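# Set the toppled stool upright inside the dashed rectangle

## Task

Turn the fallen stool so it rests upright on its legs within the dashed rectangle, then open the gripper and pull the arm away. It only counts if the stool stays that way with nothing from the robot supporting it.

## Robot and tools

Robot: one six-joint arm with a parallel two-finger gripper, working over a table. The scene frame has its origin on the tabletop straight below the arm base, +z up, and +y to the left when facing along +x. The base itself may sit slightly tilted. Positions are in metres. The reported hand position can be off, more so when the arm is stretched far out.

Gripper geometry: the fingers point along the gripper's own +z axis and spread apart along its y axis. end_effector_position is the spot between the pads when closed, roughly 2 cm short of the fingertips. Closing pushes the tips about 10 mm further along +z.

Tool execute_actions, argument actions: a list holding zero or one item.
- Empty list: no new command; returns the state plus camera pictures.
- Move: {"rows": [...], "steps": n}. rows holds 1 to 15 rows; each row has exactly 7 numbers in this order: waist, shoulder, elbow, forearm roll, wrist pitch, wrist roll, gripper opening. The six joint values are absolute target angles in radians (same form as the Joint positions line), not offsets. The opening runs from -1 (closed) to +1 (fully open). Each row covers one control step of 1/30 s; steps is at most 15 (default 15) and at least 4; if there are fewer rows than steps the final row is held. There is one row list for the single arm.
- Wait: {"steps": n} with n up to 300; nothing is commanded, and time spent replying is counted inside it.
- pictures (true/false) asks for images with the result; they come automatically only with an empty list.
Stated joint ranges (rad): waist -6.283 to 6.283, shoulder -2.059 to 2.094, elbow -3.927 to 0.192, forearm roll -6.283 to 6.283, wrist pitch -1.693 to 3.142, wrist roll -6.283 to 6.283. A target more than 0.010 beyond a range end, and further out than the last reported angle, makes the call rejected and nothing is sent. True ends may differ by 0.010 either way; a target beyond the true end is clipped there and a "joint sent to its limit" line appears (possibly referring to a previous move). Absence of that line proves nothing.

Motion behaviour: targets are rate-limited to 3.14 rad/s with about 0.16 s to accelerate, and joints are synchronised to arrive together. Each step the sent target stays within 0.623 rad of the measured angle, and if it would move the hand over 70 mm from where it is, all joints are pulled back proportionally. The result is captured 4 steps before a move ends; those last steps run while you reply. Between calls the arm keeps heading to the last row sent until it nearly stops or a step is HELD; after that only a new move drives it further. Fingers already in motion finish opening or closing.

Result lines: end_effector_position and end_effector_quat_wxyz plus linear (m/s) and angular (rad/s) velocities in the scene frame; Joint positions and Joint velocities in column order, with the finger-pad gap last (m, 0.084 when fully open); grip_measured, the measured opening on the command scale; joint torques in the same order, which include drive output in free air and have per-unit offset, scale and noise. "joint command not followed" means a clearance check altered or blocked targets (mounts and posts count as arm). HELD flags steps where your row was not fully sent. MOTOR HOT warns at 65 °C; an OVER-TEMPERATURE FAULT at 80 °C brakes the arm until it cools. A TORQUE FAULT happens when contact torque hits a joint's load limit (waist 47.5, shoulder 47.5, elbow 28.5, forearm roll 28.5, wrist pitch 19, wrist roll 19 N m, held weight included): the arm halts, backs that joint off slightly, freezes 10 s and drops the rest of the call.

Gripping: to hold something, keep commanding an opening well under grip_measured; a larger gap means a firmer squeeze, up to roughly 24 N per pad for objects up to about 6 cm wide. Fast closing can press harder and even force the fingers open. Echoing grip_measured back gives a light hold that weakens for wider parts, which may slip. Holding loads warms the motors, even while you are thinking.

Tool zoom_image: camera (cam_head_left, cam_head_right, cam_high, cam_low or cam_wrist) and region [x0, y0, x1, y1] in pixels of that camera's latest 504x504 image, origin top-left, no larger than 504 by 504. It returns an enlarged view.

Tool finished_scene: argument scene, the current scene's number. It ends the scene irreversibly and reports success; call it only after the stool stands free and the arm has retreated.

Cameras: calibration gives intrinsics K, distortion and T_world_to_cam per camera; real poses may differ by a couple of degrees and several millimetres. The wrist camera pose follows the reported joints.

Avoid: dropping or knocking anything off the table, slamming, hard impacts and heavy pushing. Occasional external tugs may pull on a held part or nudge loose objects, so check the stool after releasing.

Each tool is called after "Request:" as name([rows], argument=value, ...), one row to a line, values as JSON.

## Session

Request:
execute_actions(actions=[])

Scene clock: 0.00 s of 4244.00 s.
end_effector_position=(+0.2568, -0.4439, +0.1210) grip_measured=+1.00 end_effector_quat_wxyz=(+0.011, +0.586, +0.810, -0.013) end_effector_velocity=(-0.000, -0.000, +0.000) end_effector_angular_velocity=(-0.001, -0.000, +0.000)
Joint positions: [-0.975 -0.615 -0.379  0.839  0.066  2.62   0.084]
Joint velocities: [-0.    -0.001  0.    -0.    -0.    -0.     0.   ]
Joint torques (N m, as the arm reports them, + toward a larger angle): no reading

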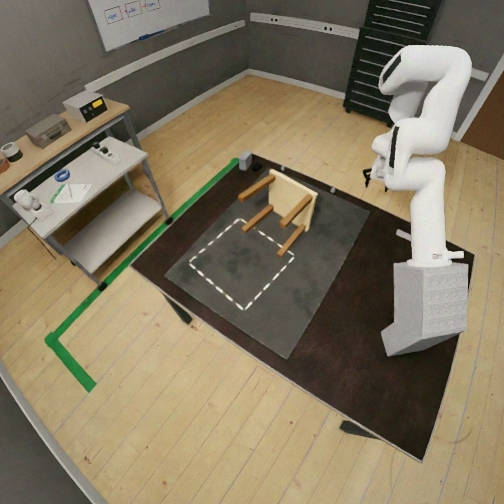

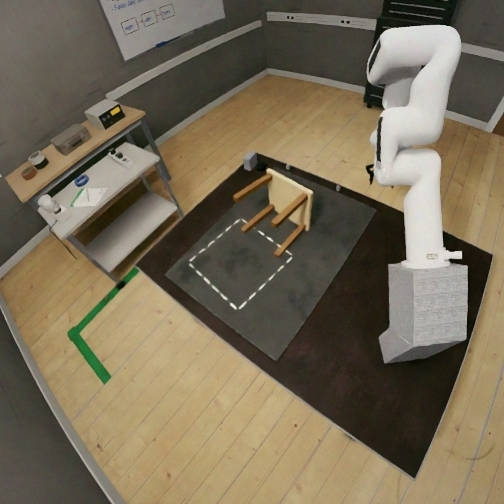

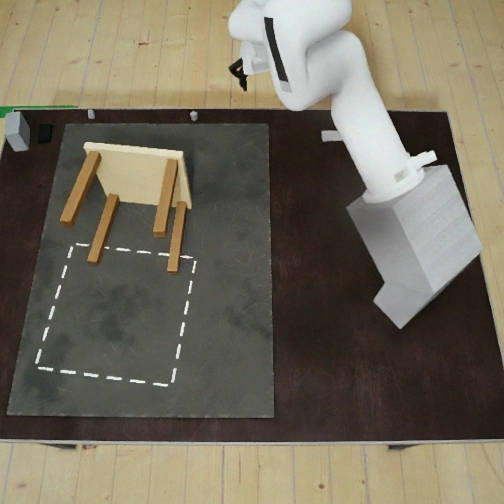

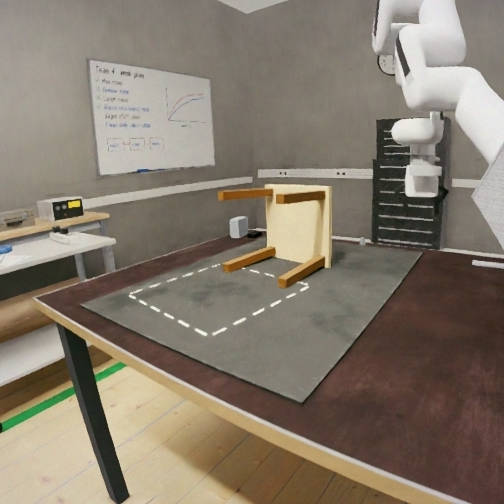

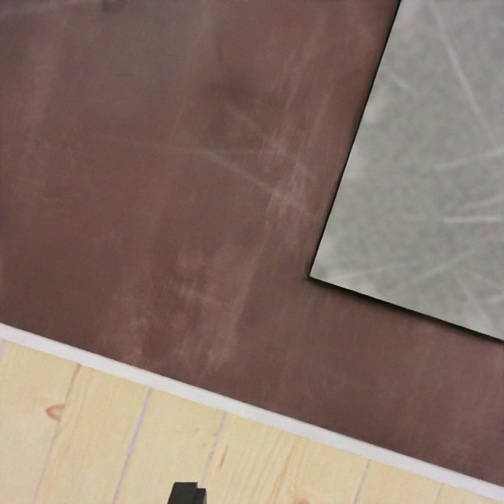

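Request:
zoom_image(camera="cam_high", region=[30, 120, 230, 320])

Request:
zoom_image(camera="cam_low", region=[200, 160, 360, 320])

Request:
zoom_image(camera="cam_head_left", region=[220, 150, 340, 270])

Region (30, 120, 230, 320) of cam_high's 504x504 image, scaled by 2.520, with more detail than that image has.

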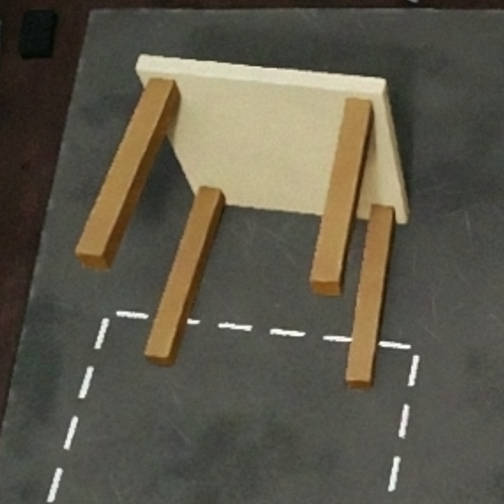

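Region (200, 160, 360, 320) of cam_low's 504x504 image, scaled by 3.150, with more detail than that image has.

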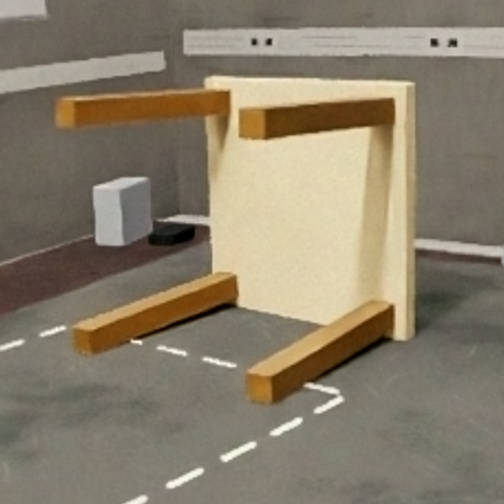

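Region (220, 150, 340, 270) of cam_head_left's 504x504 image, scaled by 4.200, with more detail than that image has.

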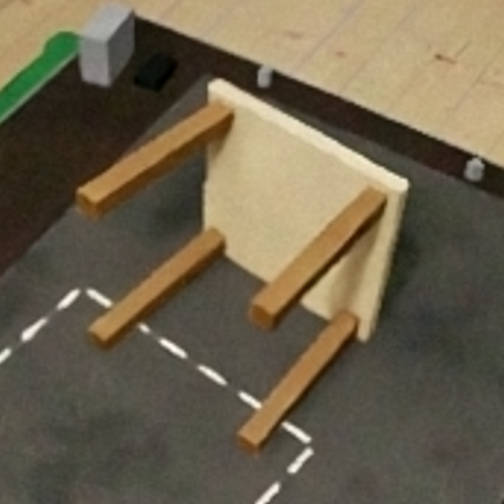

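Request:
execute_actions([
  {"rows": [[-0.96,-0.615,-0.38,0.9,0.3,2.55,1],[-0.95,-0.615,-0.38,0.95,0.6,2.5,1],[-0.94,-0.615,-0.38,1.0,0.9,2.45,1],[-0.93,-0.615,-0.38,1.1,1.5,2.35,1]], "steps": 15},
])

Scene clock: 11.13 s of 4244.00 s.
end_effector_position=(+0.2929, -0.3330, +0.1086) grip_measured=+1.00 end_effector_quat_wxyz=(-0.043, +0.563, +0.801, +0.197) end_effector_velocity=(+0.165, +0.383, +0.046) end_effector_angular_velocity=(+1.401, -0.705, +0.067)
Joint positions: [-0.951 -0.615 -0.379  0.973  0.485  2.48   0.084]
Joint velocities: [ 0.065 -0.001 -0.006  0.395  1.513 -0.404  0.   ]
Joint torques (N m, as the arm reports them, + toward a larger angle): [ -0.73 -11.62  -3.52  -0.15  -0.38  -0.31]
Steps of this call (steps 1 to 90: nothing new was sent; then 7.77 s passed at rest; steps 91 to 101: the first 11 steps of this action). Readings (joint positions):
91: [-0.975 -0.615 -0.379 0.839 0.067 2.620]
92: [-0.975 -0.615 -0.380 0.840 0.072 2.618]
94: [-0.972 -0.616 -0.381 0.853 0.123 2.604]
98: [-0.959 -0.615 -0.379 0.926 0.334 2.528]
101: the state above

Request:
execute_actions([
  {"steps": 20},
])

Scene clock: 11.80 s of 4244.00 s.
end_effector_position=(+0.3834, -0.1445, +0.2528) grip_measured=+1.00 end_effector_quat_wxyz=(-0.093, +0.423, +0.636, +0.639) end_effector_velocity=(+0.031, +0.054, +0.123) end_effector_angular_velocity=(+0.451, -0.266, -0.007)
Joint positions: [-0.93  -0.615 -0.38   1.097  1.465  2.353  0.084]
Joint velocities: [ 0.007  0.001 -0.001  0.045  0.515 -0.047  0.   ]
Joint torques (N m, as the arm reports them, + toward a larger angle): [  0.42 -10.68  -2.86   0.18   1.11  -0.11]
Kept back: nothing.
Steps of this call (steps 1 to 4: the last 4 steps of your previous action; steps 5 to 20: the robot went on to your last target). Readings (joint positions):
1: [-0.949 -0.615 -0.380 0.986 0.536 2.467]
2: [-0.947 -0.615 -0.380 0.997 0.587 2.456]
4: [-0.944 -0.615 -0.380 1.017 0.691 2.435]
8: [-0.939 -0.615 -0.380 1.046 0.900 2.405]
20: the state above

Request:
execute_actions([
  {"steps": 8},
])

Scene clock: 12.07 s of 4244.00 s.
end_effector_position=(+0.3854, -0.1412, +0.2609) grip_measured=+1.00 end_effector_quat_wxyz=(-0.094, +0.416, +0.627, +0.652) end_effector_velocity=(-0.000, +0.002, +0.003) end_effector_angular_velocity=(+0.014, -0.004, -0.000)
Joint positions: [-0.93  -0.615 -0.38   1.1    1.499  2.35   0.084]
Joint velocities: [-0.    -0.     0.003  0.001  0.013 -0.     0.   ]
Joint torques (N m, as the arm reports them, + toward a larger angle): [  1.18 -10.69  -2.72   0.43   1.96  -0.22]
Kept back: nothing.
Steps of this call (steps 1 to 8: the robot went on to your last target). Readings (joint positions):
1: [-0.930 -0.615 -0.380 1.098 1.478 2.352]
2: [-0.930 -0.615 -0.380 1.099 1.486 2.351]
4: [-0.930 -0.615 -0.380 1.099 1.494 2.351]
8: the state above

Request:
execute_actions([
  {"rows": [[-0.92,-0.4,-0.382,1.13,1.7,2.3,1],[-0.886,0.667,-0.387,1.25,2.319,2.083,1]], "steps": 15},
])

Request:
execute_actions([
  {"steps": 25},
], pictures=true)

Scene clock: 13.17 s of 4244.00 s.
end_effector_position=(+0.3862, -0.0947, +0.3409) grip_measured=+1.00 end_effector_quat_wxyz=(-0.141, +0.400, +0.221, +0.878) end_effector_velocity=(-0.013, -0.098, +0.100) end_effector_angular_velocity=(+3.182, +0.678, -1.561)
Joint positions: [-0.894  0.018 -0.384  1.22   2.1    2.137  0.084]
Joint velocities: [ 0.092  2.713 -0.024  0.328  1.993 -0.582  0.   ]
Joint torques (N m, as the arm reports them, + toward a larger angle): [  0.46 -11.14   4.24  -1.83   1.28   0.16]
Steps of this call (steps 1 to 22: the robot went on to your last target; steps 23 to 33: the first 11 steps of this action). Readings (joint positions):
23: [-0.930 -0.615 -0.380 1.100 1.500 2.350]
24: [-0.930 -0.611 -0.381 1.101 1.505 2.349]
26: [-0.928 -0.564 -0.384 1.109 1.554 2.334]
30: [-0.908 -0.259 -0.384 1.174 1.853 2.220]
33: the state above

Scene clock: 14.00 s of 4244.00 s.
end_effector_position=(+0.3543, -0.0789, +0.3079) grip_measured=+1.00 end_effector_quat_wxyz=(-0.194, +0.506, -0.110, +0.833) end_effector_velocity=(-0.001, +0.001, +0.000) end_effector_angular_velocity=(+0.006, +0.004, -0.000)
Joint positions: [-0.886  0.666 -0.387  1.25   2.319  2.083  0.084]
Joint velocities: [ 0.     0.005  0.001 -0.     0.001  0.     0.   ]
Joint torques (N m, as the arm reports them, + toward a larger angle): [ 2.11 -6.13  8.39 -2.16  1.16 -0.24]
Kept back: nothing.
Steps of this call (steps 1 to 4: the last 4 steps of your previous action; steps 5 to 25: the robot went on to your last target). Readings (joint positions):
1: [-0.891 0.108 -0.385 1.230 2.160 2.120]
2: [-0.889 0.198 -0.386 1.236 2.207 2.108]
4: [-0.888 0.373 -0.386 1.244 2.267 2.094]
8: [-0.886 0.613 -0.384 1.249 2.311 2.085]
25: the state above
camera_calibration (this result's frames):
cam_wrist: T_world_to_cam=[[0.223154, -0.89656, -0.382601, -0.00373402], [0.409551, 0.442409, -0.797836, 0.20408], [0.884573, 0.0213455, 0.465912, -0.32047], [0, 0, 0, 1]] pos_world=[0.200731, -0.0867938, 0.310704]

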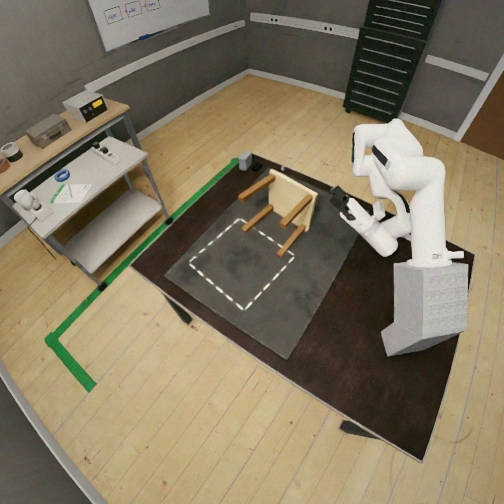

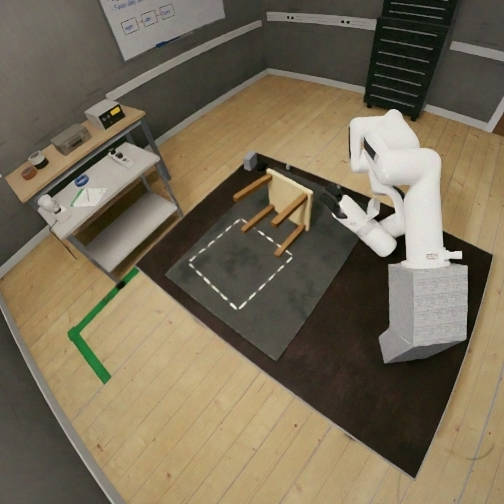

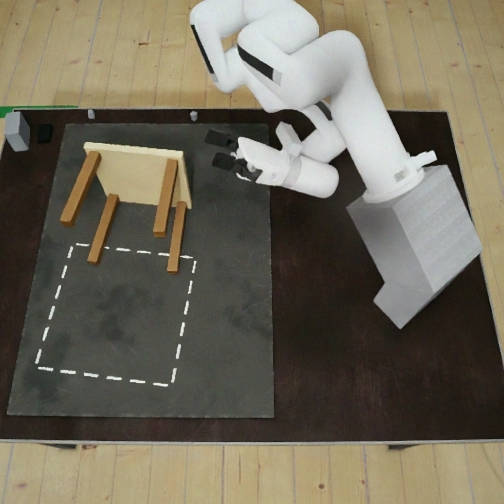

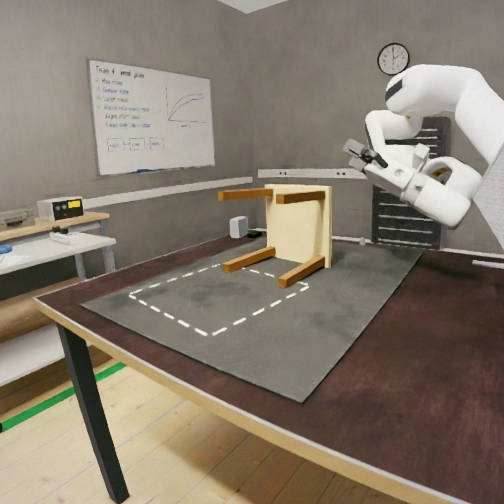

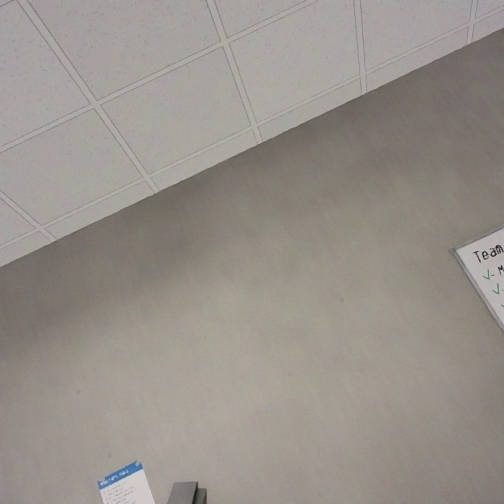

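Now swing into pre-grasp.

Request:
execute_actions([
  {"rows": [[-0.886,0.667,-0.387,1.35,2.319,2.083,1],[-0.886,0.667,-0.387,1.45,2.319,2.083,1],[-0.886,0.667,-0.387,1.55,2.319,2.083,1],[-0.886,0.667,-0.387,1.65,2.319,2.083,1],[-0.886,0.667,-0.387,1.75,2.319,2.083,1],[-0.886,0.667,-0.387,1.85,2.319,2.083,1],[-0.886,0.667,-0.387,1.938,2.319,2.083,1]], "steps": 15},
])

Request:
execute_actions([
  {"steps": 20},
], pictures=true)

Scene clock: 14.53 s of 4244.00 s.
end_effector_position=(+0.3860, -0.1009, +0.2113) grip_measured=+1.00 end_effector_quat_wxyz=(-0.040, +0.643, -0.070, +0.762) end_effector_velocity=(+0.054, -0.142, -0.374) end_effector_angular_velocity=(-1.009, +1.240, -0.616)
Joint positions: [-0.886  0.667 -0.387  1.694  2.319  2.083  0.084]
Joint velocities: [ 0.001  0.001  0.002  1.714  0.     0.    -0.   ]
Joint torques (N m, as the arm reports them, + toward a larger angle): [ 2.05 -6.43  8.2  -2.6   1.18 -0.22]
Steps of this call (steps 1 to 5: the robot went on to your last target; steps 6 to 16: the first 11 steps of this action). Readings (joint positions):
6: [-0.886 0.667 -0.387 1.250 2.319 2.083]
7: [-0.886 0.667 -0.387 1.254 2.319 2.083]
9: [-0.886 0.667 -0.386 1.303 2.319 2.083]
13: [-0.886 0.667 -0.387 1.520 2.319 2.083]
16: the state above

Scene clock: 15.20 s of 4244.00 s.
end_effector_position=(+0.3880, -0.1250, +0.1593) grip_measured=+1.00 end_effector_quat_wxyz=(+0.046, +0.705, -0.047, +0.706) end_effector_velocity=(-0.000, -0.000, -0.001) end_effector_angular_velocity=(-0.002, +0.004, -0.001)
Joint positions: [-0.886  0.667 -0.387  1.938  2.319  2.083  0.084]
Joint velocities: [-0.001  0.002 -0.001  0.003 -0.    -0.001 -0.   ]
Joint torques (N m, as the arm reports them, + toward a larger angle): [ 2.42 -6.61  8.05 -2.2   1.22 -0.3 ]
Kept back: nothing.
Steps of this call (steps 1 to 4: the last 4 steps of your previous action; steps 5 to 20: the robot went on to your last target). Readings (joint positions):
1: [-0.886 0.667 -0.387 1.750 2.319 2.083]
2: [-0.886 0.667 -0.387 1.802 2.319 2.083]
4: [-0.886 0.667 -0.388 1.880 2.319 2.083]
8: [-0.886 0.667 -0.387 1.929 2.319 2.083]
20: the state above
camera_calibration (this result's frames):
cam_wrist: T_world_to_cam=[[-0.121755, -0.99251, -0.0100239, -0.0469301], [0.00221985, 0.00982669, -0.999949, 0.228329], [0.992558, -0.121771, 0.00100677, -0.26585], [0, 0, 0, 1]] pos_world=[0.257651, -0.0811953, 0.228114]

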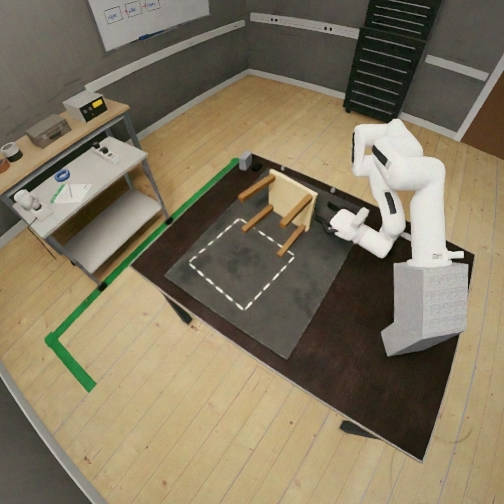

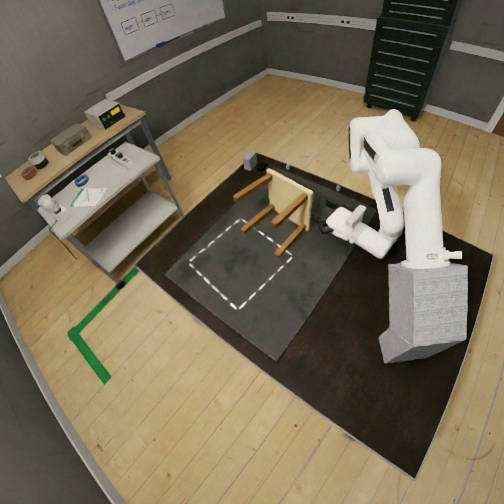

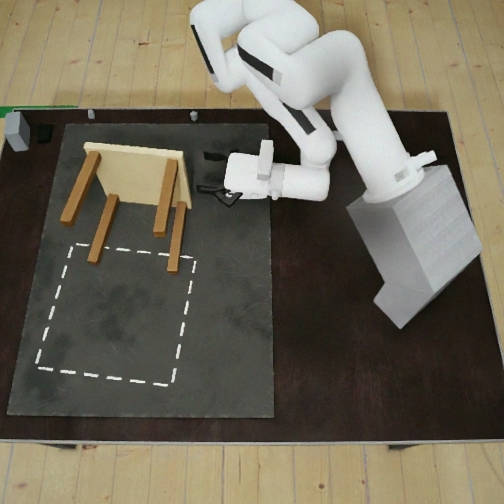

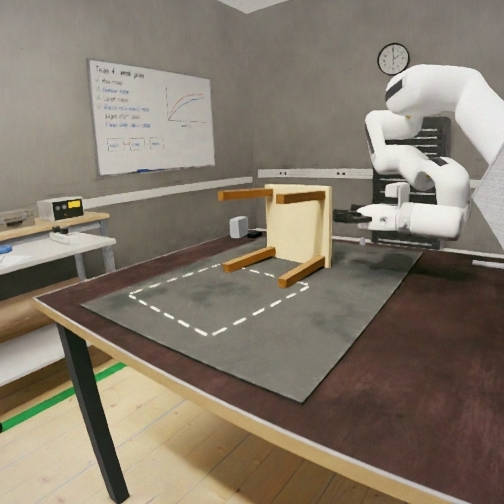

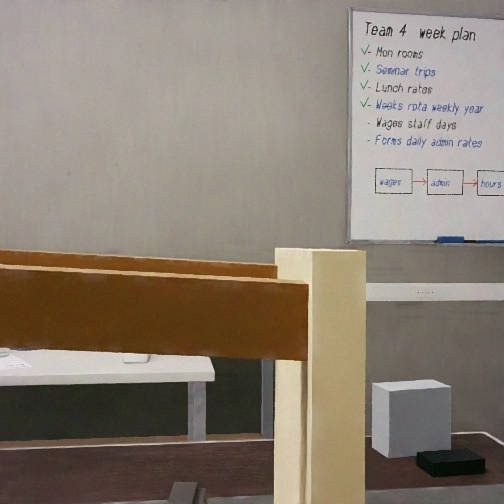

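Request:
execute_actions([
  {"rows": [[-0.869,0.656,-0.385,1.964,2.318,2.096,0.6],[-0.843,0.639,-0.382,2.003,2.317,2.116,0.4],[-0.809,0.617,-0.378,2.054,2.315,2.142,0.3],[-0.775,0.595,-0.373,2.106,2.314,2.168,0.3],[-0.745,0.575,-0.37,2.151,2.312,2.191,0.3],[-0.715,0.556,-0.366,2.196,2.311,2.214,0.3],[-0.69,0.535,-0.368,2.237,2.298,2.239,0.3],[-0.665,0.515,-0.369,2.277,2.285,2.263,0.3],[-0.64,0.494,-0.371,2.318,2.272,2.288,0.3],[-0.615,0.473,-0.373,2.358,2.26,2.312,0.3],[-0.59,0.453,-0.374,2.399,2.247,2.337,0.3],[-0.565,0.432,-0.376,2.439,2.234,2.361,0.3]], "steps": 15},
])

Request:
execute_actions([
  {"steps": 18},
], pictures=true)

Scene clock: 20.47 s of 4244.00 s.
end_effector_position=(+0.4305, -0.1251, +0.1574) grip_measured=+0.30 end_effector_quat_wxyz=(+0.045, +0.706, -0.042, +0.705) end_effector_velocity=(+0.209, -0.010, -0.005) end_effector_angular_velocity=(-0.021, +0.000, +0.038)
Joint positions: [-0.712  0.549 -0.371  2.203  2.298  2.222  0.057]
Joint velocities: [ 0.777 -0.586  0.01   1.217 -0.259  0.688 -0.003]
Joint torques (N m, as the arm reports them, + toward a larger angle): [ 3.96 -8.41  6.92 -2.16  1.48 -0.08]
Steps of this call (steps 1 to 15: the robot went on to your last target; steps 16 to 90: nothing new was sent; then 1.90 s passed at rest; steps 91 to 101: the first 11 steps of this action). Readings (joint positions):
91: [-0.886 0.667 -0.387 1.938 2.319 2.083]
92: [-0.885 0.666 -0.387 1.941 2.319 2.084]
94: [-0.870 0.657 -0.385 1.963 2.318 2.096]
98: [-0.790 0.604 -0.376 2.084 2.314 2.157]
101: the state above

Scene clock: 21.07 s of 4244.00 s.
end_effector_position=(+0.4726, -0.1311, +0.1592) grip_measured=+0.29 end_effector_quat_wxyz=(+0.046, +0.706, -0.047, +0.706) end_effector_velocity=(+0.001, -0.001, +0.001) end_effector_angular_velocity=(-0.002, -0.003, -0.001)
Joint positions: [-0.566  0.433 -0.376  2.439  2.234  2.361  0.056]
Joint velocities: [ 0.002 -0.003 -0.001  0.003 -0.     0.001 -0.   ]
Joint torques (N m, as the arm reports them, + toward a larger angle): [ 6.12 -9.18  5.8  -1.85  1.57 -0.24]
Kept back: nothing.
Steps of this call (steps 1 to 4: the last 4 steps of your previous action; steps 5 to 18: the robot went on to your last target). Readings (joint positions):
1: [-0.686 0.529 -0.371 2.244 2.289 2.245]
2: [-0.661 0.509 -0.372 2.285 2.278 2.269]
4: [-0.614 0.471 -0.374 2.359 2.258 2.313]
8: [-0.572 0.437 -0.376 2.426 2.238 2.353]
18: the state above
camera_calibration (this result's frames):
cam_wrist: T_world_to_cam=[[-0.122511, -0.992425, -0.0091356, -0.0424759], [0.000499688, 0.00914326, -0.999958, 0.228816], [0.992467, -0.122511, -0.000624251, -0.350401], [0, 0, 0, 1]] pos_world=[0.342443, -0.0871742, 0.2282]

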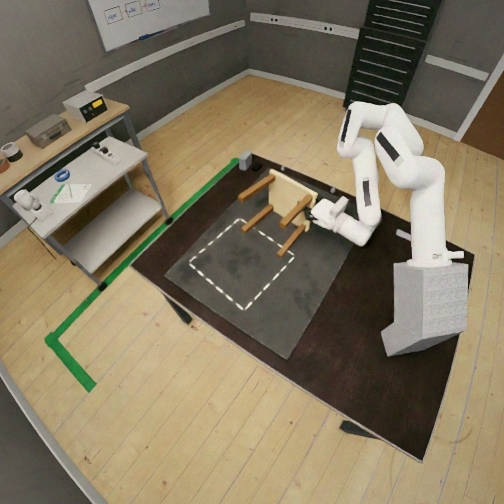

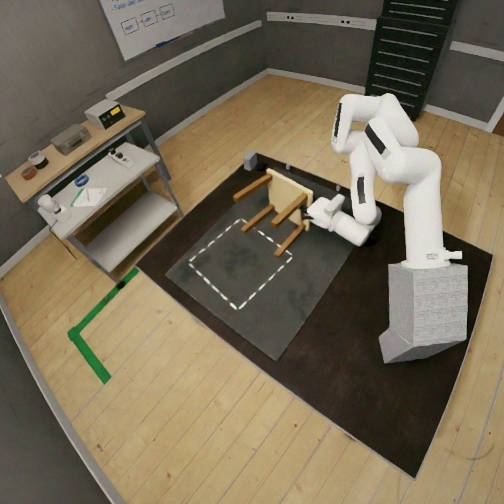

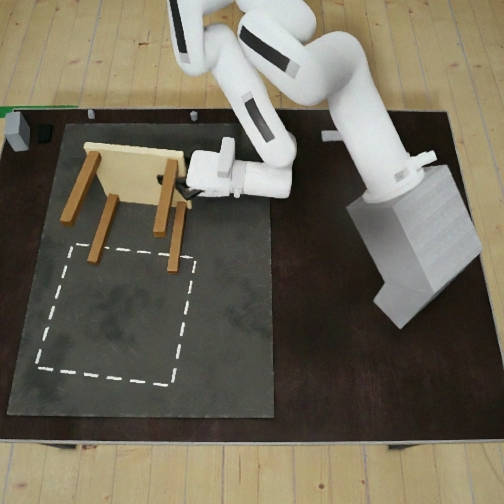

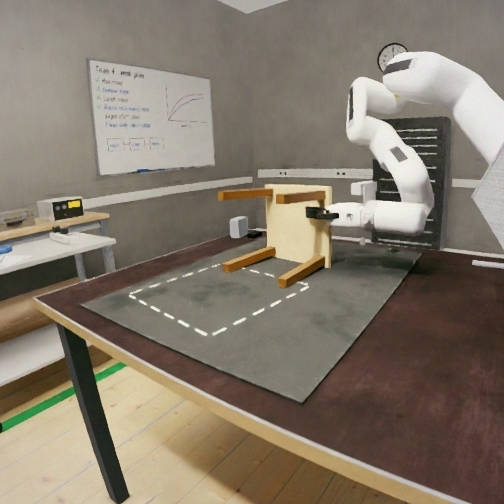

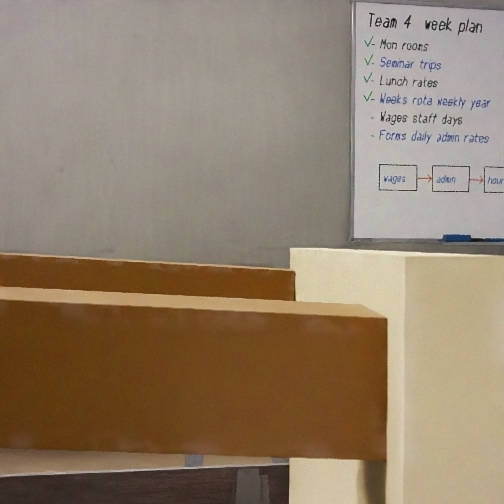

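Request:
zoom_image(camera="cam_low", region=[280, 170, 380, 270])

Request:
zoom_image(camera="cam_high", region=[140, 130, 240, 230])

Region (280, 170, 380, 270) of cam_low's 504x504 image, scaled by 5.040, with more detail than that image has.

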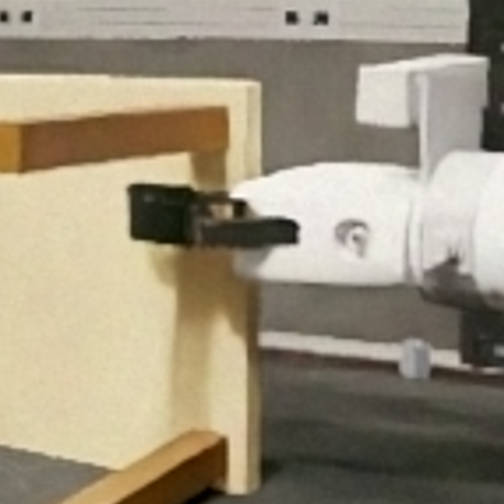

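Region (140, 130, 240, 230) of cam_high's 504x504 image, scaled by 5.040, with more detail than that image has.

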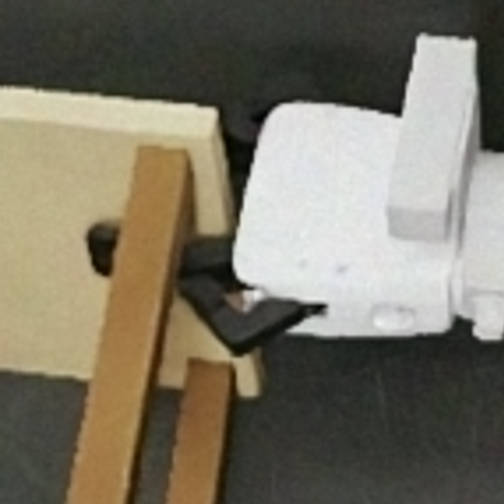

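Request:
execute_actions([
  {"rows": [[-0.565,0.432,-0.376,2.439,2.234,2.361,0.1],[-0.565,0.432,-0.376,2.439,2.234,2.361,-0.1],[-0.565,0.432,-0.376,2.439,2.234,2.361,-0.25],[-0.565,0.432,-0.376,2.439,2.234,2.361,-0.4],[-0.565,0.432,-0.376,2.439,2.234,2.361,-0.5],[-0.565,0.432,-0.376,2.439,2.234,2.361,-0.58],[-0.565,0.432,-0.376,2.439,2.234,2.361,-0.64],[-0.565,0.432,-0.376,2.439,2.234,2.361,-0.7],[-0.565,0.432,-0.376,2.439,2.234,2.361,-0.76],[-0.565,0.432,-0.376,2.439,2.234,2.361,-0.84],[-0.565,0.432,-0.376,2.439,2.234,2.361,-0.92],[-0.565,0.432,-0.376,2.439,2.234,2.361,-1]], "steps": 15},
])

Request:
execute_actions([
  {"steps": 12},
], pictures=true)

Scene clock: 21.97 s of 4244.00 s.
end_effector_position=(+0.4728, -0.1305, +0.1594) grip_measured=-0.66 end_effector_quat_wxyz=(+0.045, +0.706, -0.047, +0.706) end_effector_velocity=(-0.006, +0.001, -0.003) end_effector_angular_velocity=(+0.005, +0.020, -0.004)
Joint positions: [-0.564  0.432 -0.376  2.438  2.233  2.361  0.015]
Joint velocities: [-0.003  0.008  0.013  0.008  0.004 -0.001 -0.002]
Joint torques (N m, as the arm reports them, + toward a larger angle): [  5.03 -10.44   5.01  -1.36   2.16  -0.35]
Steps of this call (steps 1 to 15: the robot went on to your last target; step 16: nothing new was sent; steps 17 to 27: the first 11 steps of this action). Readings (joint positions):
17: [-0.565 0.432 -0.376 2.439 2.234 2.361]
18: [-0.565 0.432 -0.376 2.439 2.234 2.361]
20: [-0.565 0.432 -0.376 2.439 2.234 2.361]
24: [-0.565 0.432 -0.376 2.439 2.234 2.361]
27: the state above

Scene clock: 22.37 s of 4244.00 s.
end_effector_position=(+0.4727, -0.1309, +0.1594) grip_measured=-0.66 end_effector_quat_wxyz=(+0.046, +0.706, -0.047, +0.706) end_effector_velocity=(-0.000, +0.000, +0.000) end_effector_angular_velocity=(+0.001, -0.000, -0.000)
Joint positions: [-0.565  0.432 -0.376  2.439  2.234  2.361  0.015]
Joint velocities: [0.001 0.    0.001 0.001 0.001 0.    0.   ]
Joint torques (N m, as the arm reports them, + toward a larger angle): [  4.39 -10.25   4.91  -0.6    2.43  -0.69]
Kept back: nothing.
Steps of this call (steps 1 to 4: the last 4 steps of your previous action; steps 5 to 12: the robot went on to your last target). Readings (joint positions):
1: [-0.564 0.432 -0.376 2.438 2.233 2.361]
2: [-0.564 0.432 -0.376 2.438 2.233 2.361]
4: [-0.565 0.432 -0.376 2.438 2.233 2.361]
8: [-0.565 0.432 -0.376 2.439 2.234 2.361]
12: the state above
camera_calibration (this result's frames):
cam_wrist: T_world_to_cam=[[-0.121966, -0.992487, -0.00970425, -0.042379], [0.000787772, 0.00968044, -0.999953, 0.22893], [0.992534, -0.121968, -0.000398834, -0.350478], [0, 0, 0, 1]] pos_world=[0.342512, -0.0870239, 0.228368]

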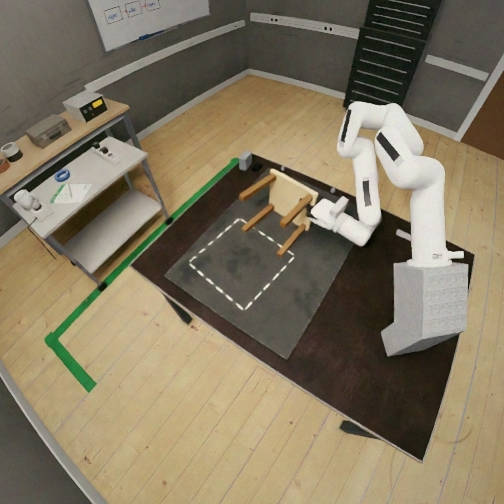

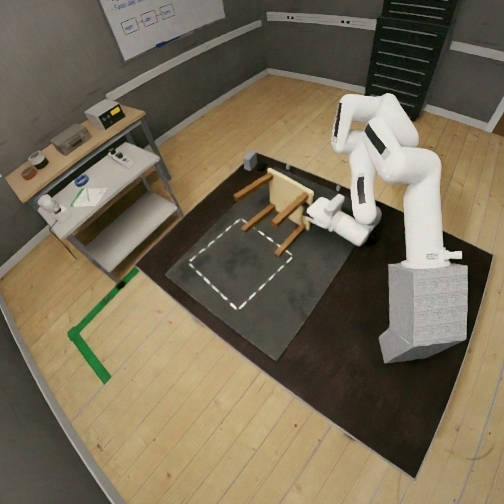

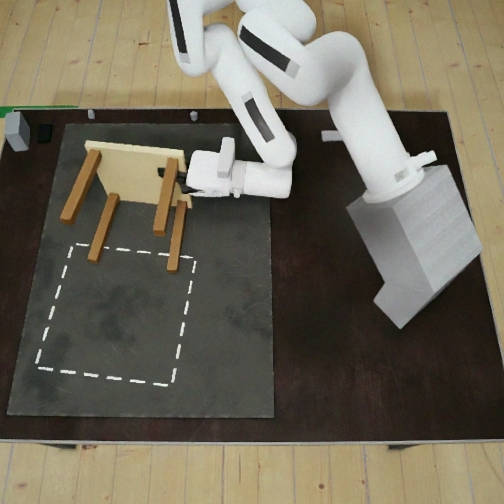

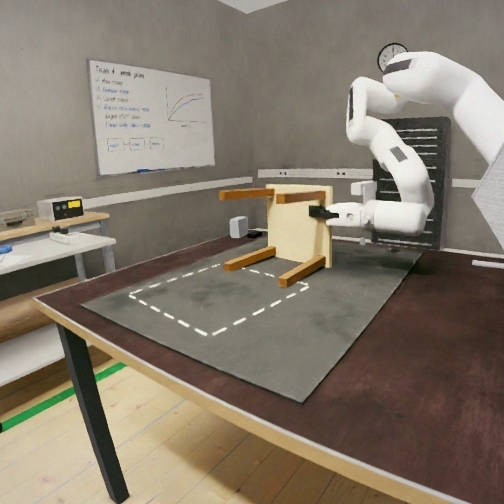

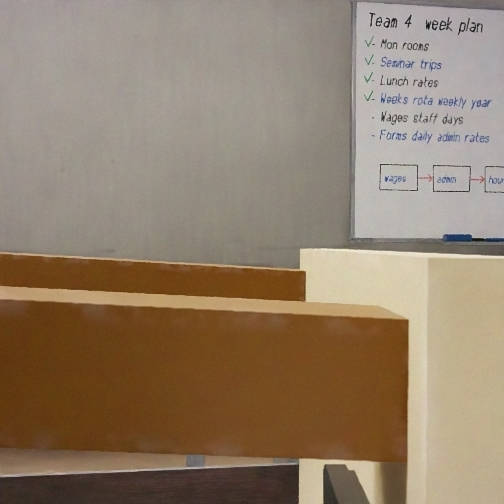

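Request:
execute_actions([
  {"rows": [[-0.561,0.431,-0.373,2.443,2.235,2.355,-1],[-0.554,0.429,-0.369,2.448,2.237,2.345,-1],[-0.546,0.427,-0.364,2.455,2.240,2.332,-1],[-0.536,0.425,-0.358,2.463,2.243,2.318,-1],[-0.525,0.422,-0.351,2.472,2.247,2.302,-1],[-0.514,0.419,-0.345,2.481,2.250,2.285,-1],[-0.503,0.416,-0.338,2.490,2.254,2.269,-1],[-0.492,0.413,-0.331,2.499,2.257,2.253,-1],[-0.481,0.411,-0.325,2.508,2.261,2.237,-1],[-0.471,0.408,-0.318,2.517,2.264,2.221,-1],[-0.463,0.406,-0.313,2.523,2.267,2.210,-1],[-0.458,0.4046,-0.3104,2.5275,2.2684,2.202,-1]], "steps": 15},
])

Request:
execute_actions([
  {"steps": 14},
], pictures=true)

Scene clock: 23.80 s of 4244.00 s.
end_effector_position=(+0.4746, -0.1189, +0.1733) grip_measured=-0.66 end_effector_quat_wxyz=(+0.073, +0.706, -0.020, +0.704) end_effector_velocity=(+0.006, +0.066, +0.072) end_effector_angular_velocity=(-0.376, +0.043, +0.017)
Joint positions: [-0.505  0.416 -0.339  2.49   2.254  2.271  0.015]
Joint velocities: [ 0.312 -0.076  0.187  0.25   0.095 -0.454 -0.001]
Joint torques (N m, as the arm reports them, + toward a larger angle): [  8.01 -10.41   4.92  -2.5    1.96  -0.6 ]
Steps of this call (steps 1 to 15: the robot went on to your last target; steps 16 to 32: nothing new was sent; steps 33 to 43: the first 11 steps of this action). Readings (joint positions):
33: [-0.565 0.432 -0.376 2.439 2.234 2.361]
34: [-0.565 0.432 -0.376 2.440 2.234 2.360]
36: [-0.561 0.431 -0.374 2.444 2.235 2.353]
40: [-0.535 0.424 -0.357 2.466 2.244 2.314]
43: the state above

Scene clock: 24.27 s of 4244.00 s.
end_effector_position=(+0.4751, -0.1093, +0.1841) grip_measured=-0.66 end_effector_quat_wxyz=(+0.093, +0.706, +0.002, +0.702) end_effector_velocity=(+0.000, -0.000, +0.001) end_effector_angular_velocity=(-0.003, -0.001, -0.002)
Joint positions: [-0.458  0.405 -0.311  2.527  2.268  2.202  0.015]
Joint velocities: [ 0.003 -0.002  0.003  0.002  0.003 -0.002 -0.   ]
Joint torques (N m, as the arm reports them, + toward a larger angle): [  7.8  -10.12   5.64  -2.63   2.61  -0.63]
Kept back: nothing.
Steps of this call (steps 1 to 4: the last 4 steps of your previous action; steps 5 to 14: the robot went on to your last target). Readings (joint positions):
1: [-0.495 0.414 -0.333 2.498 2.257 2.256]
2: [-0.485 0.411 -0.327 2.506 2.260 2.242]
4: [-0.470 0.408 -0.318 2.518 2.264 2.220]
8: [-0.460 0.405 -0.312 2.526 2.267 2.205]
14: the state above
camera_calibration (this result's frames):
cam_wrist: T_world_to_cam=[[-0.119177, -0.984957, 0.125124, -0.045805], [-0.0141529, -0.124324, -0.992141, 0.244387], [0.992772, -0.120011, 0.000876575, -0.350354], [0, 0, 0, 1]] pos_world=[0.345822, -0.0567792, 0.248505]

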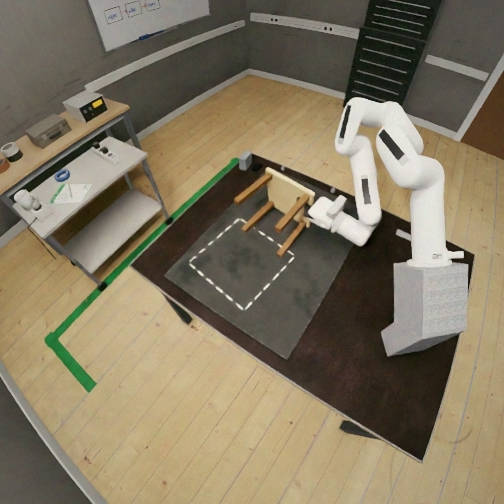

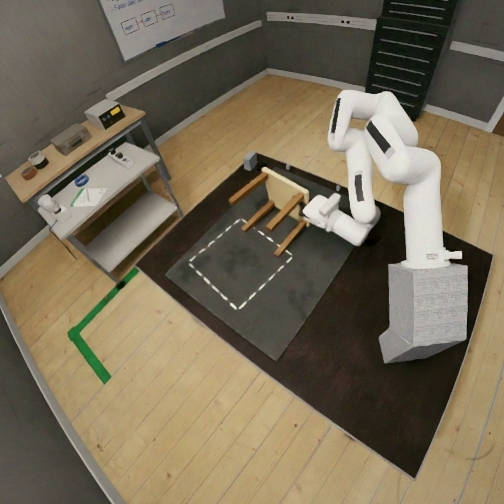

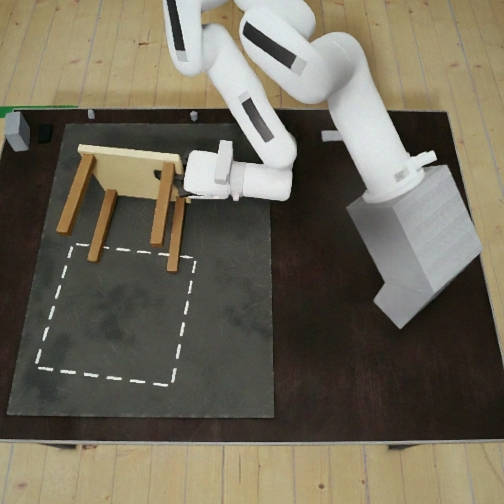

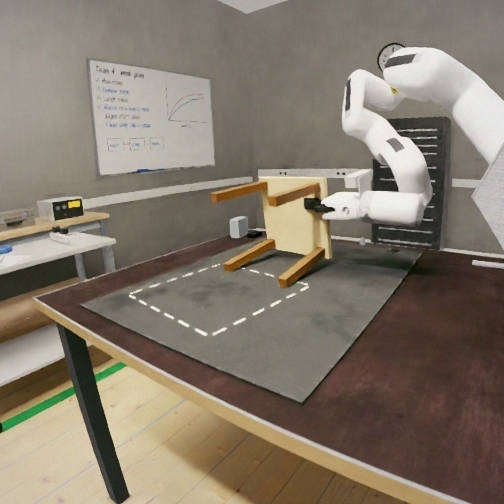

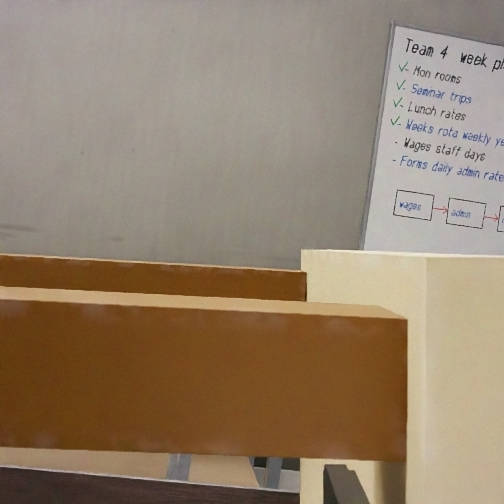

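Request:
execute_actions([
  {"rows": [[-0.4505,0.4046,-0.3084,2.535,2.2706,2.195,-1],[-0.4385,0.4045,-0.3051,2.547,2.274,2.185,-1],[-0.4205,0.4045,-0.3003,2.565,2.279,2.169,-1],[-0.3995,0.4044,-0.2946,2.585,2.285,2.151,-1],[-0.377,0.4043,-0.2886,2.608,2.292,2.131,-1],[-0.3545,0.4042,-0.2825,2.63,2.298,2.111,-1],[-0.3305,0.4041,-0.2761,2.654,2.305,2.09,-1],[-0.308,0.404,-0.27,2.676,2.312,2.07,-1],[-0.283,0.4073,-0.268,2.703,2.318,2.054,-1],[-0.258,0.4105,-0.2661,2.73,2.324,2.038,-1],[-0.233,0.4138,-0.2641,2.756,2.331,2.023,-1],[-0.208,0.4171,-0.2622,2.783,2.337,2.007,-1],[-0.183,0.4204,-0.2602,2.81,2.343,1.991,-1],[-0.158,0.4236,-0.2583,2.837,2.349,1.975,-1],[-0.133,0.4269,-0.2563,2.8635,2.3556,1.959,-1]], "steps": 15},
])

Request:
execute_actions([
  {"rows": [[-0.11,0.4323,-0.2581,2.889,2.36,1.947,-1],[-0.087,0.4377,-0.26,2.915,2.364,1.935,-1],[-0.064,0.4431,-0.2618,2.941,2.3685,1.9235,-1],[-0.041,0.4485,-0.2637,2.966,2.373,1.912,-1],[-0.018,0.4538,-0.2655,2.992,2.377,1.9,-1],[0.004,0.4592,-0.2673,3.018,2.381,1.888,-1],[0.027,0.4646,-0.2692,3.043,2.386,1.876,-1],[0.05,0.47,-0.271,3.069,2.39,1.864,-1],[0.0745,0.4786,-0.2779,3.098,2.391,1.852,-1],[0.099,0.4872,-0.2848,3.127,2.393,1.841,-1],[0.1234,0.4958,-0.2917,3.156,2.394,1.829,-1],[0.148,0.5043,-0.2986,3.1855,2.395,1.818,-1],[0.1723,0.5129,-0.3055,3.215,2.397,1.806,-1],[0.1967,0.5215,-0.3124,3.244,2.398,1.794,-1],[0.2212,0.5301,-0.3193,3.273,2.399,1.783,-1]], "steps": 15},
])

Request:
execute_actions([
  {"steps": 16},
], pictures=true)

Scene clock: 25.57 s of 4244.00 s.
end_effector_position=(+0.4789, -0.0888, +0.2004) grip_measured=-0.66 end_effector_quat_wxyz=(+0.129, +0.706, +0.036, +0.696) end_effector_velocity=(+0.018, +0.106, +0.078) end_effector_angular_velocity=(-0.517, +0.077, -0.011)
Joint positions: [-0.336  0.405 -0.278  2.649  2.304  2.097  0.015]
Joint velocities: [ 0.655  0.028  0.128  0.666  0.179 -0.512  0.   ]
Joint torques (N m, as the arm reports them, + toward a larger angle): [10.42 -8.37  4.43 -2.2   1.37 -0.51]
Steps of this call (steps 1 to 28: the robot went on to your last target; steps 29 to 39: the first 11 steps of this action). Readings (joint positions):
29: [-0.458 0.405 -0.310 2.528 2.268 2.202]
30: [-0.457 0.405 -0.310 2.529 2.269 2.201]
32: [-0.449 0.405 -0.308 2.537 2.271 2.194]
36: [-0.397 0.404 -0.293 2.589 2.287 2.148]
39: the state above

Scene clock: 26.07 s of 4244.00 s.
end_effector_position=(+0.4869, -0.0330, +0.2323) grip_measured=-0.66 end_effector_quat_wxyz=(+0.219, +0.695, +0.128, +0.673) end_effector_velocity=(+0.017, +0.115, +0.047) end_effector_angular_velocity=(-0.513, +0.058, +0.008)
Joint positions: [ 0.017  0.463 -0.27   3.031  2.384  1.882  0.015]
Joint velocities: [ 0.695  0.189 -0.106  0.792  0.098 -0.351  0.   ]
Joint torques (N m, as the arm reports them, + toward a larger angle): [10.39 -6.19  2.38 -1.11 -0.53 -0.59]
Steps of this call (steps 1 to 4: the last 4 steps of your previous action; steps 5 to 15: the first 11 steps of this action). Readings (joint positions):
5: [-0.218 0.416 -0.263 2.772 2.335 2.015]
6: [-0.194 0.419 -0.261 2.798 2.341 1.999]
8: [-0.145 0.426 -0.260 2.850 2.353 1.970]
12: [-0.052 0.446 -0.263 2.954 2.372 1.918]
15: the state above

Scene clock: 26.60 s of 4244.00 s.
end_effector_position=(+0.4915, +0.0027, +0.2441) grip_measured=-0.66 end_effector_quat_wxyz=(+0.270, +0.683, +0.183, +0.654) end_effector_velocity=(-0.000, +0.000, +0.000) end_effector_angular_velocity=(-0.010, +0.004, -0.002)
Joint positions: [ 0.22   0.529 -0.32   3.271  2.399  1.784  0.015]
Joint velocities: [ 0.008  0.002 -0.001  0.014  0.    -0.005  0.   ]
Joint torques (N m, as the arm reports them, + toward a larger angle): [ 9.19 -5.57  2.27  0.22 -1.07 -0.65]
Kept back: nothing.
Steps of this call (steps 1 to 4: the last 4 steps of your previous action; steps 5 to 16: the robot went on to your last target). Readings (joint positions):
1: [0.041 0.469 -0.274 3.058 2.387 1.870]
2: [0.064 0.476 -0.278 3.085 2.389 1.859]
4: [0.112 0.492 -0.289 3.141 2.394 1.835]
8: [0.195 0.520 -0.312 3.239 2.398 1.796]
16: the state above
camera_calibration (this result's frames):
cam_wrist: T_world_to_cam=[[-0.0962571, -0.793265, 0.60122, -0.0690064], [-0.0778853, -0.59617, -0.799071, 0.303516], [0.992305, -0.123743, -0.004398, -0.351639], [0, 0, 0, 1]] pos_world=[0.36593, 0.0826941, 0.282472]

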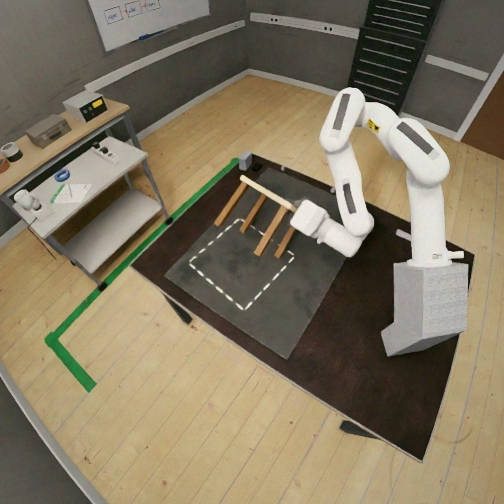

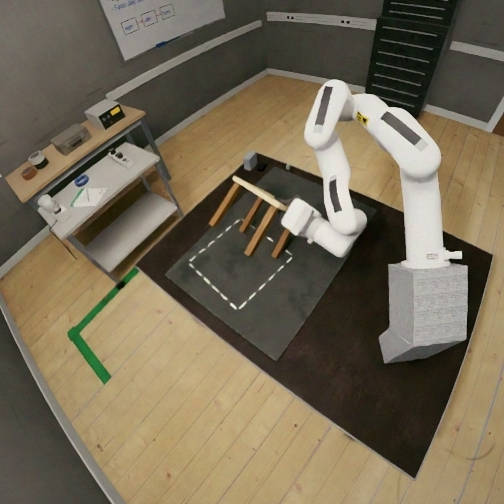

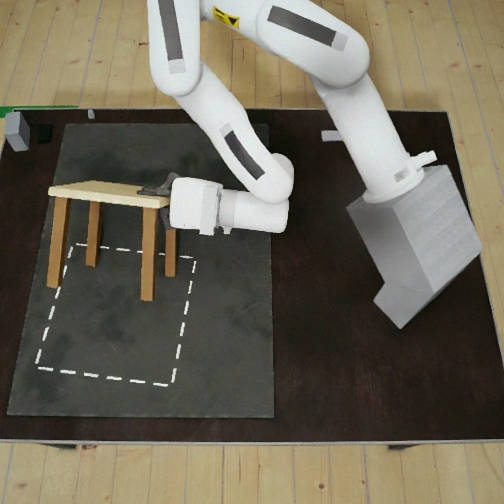

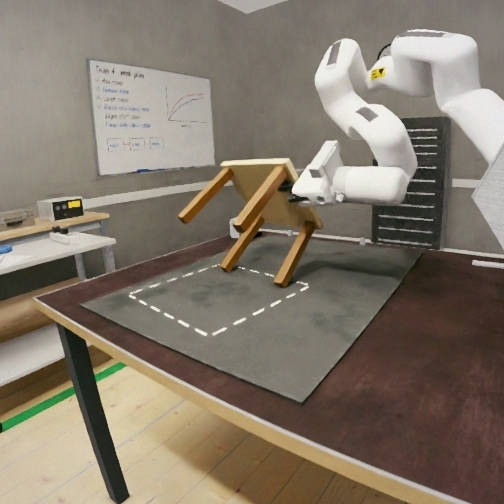

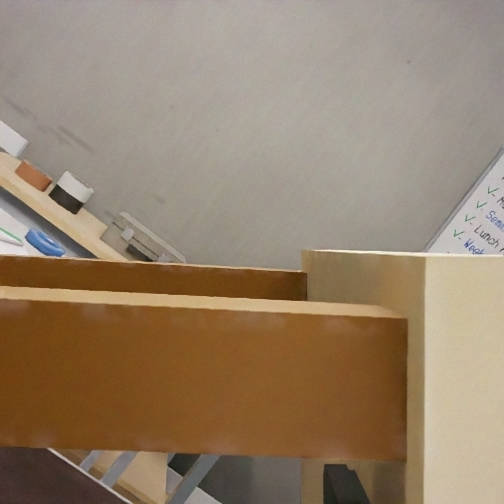

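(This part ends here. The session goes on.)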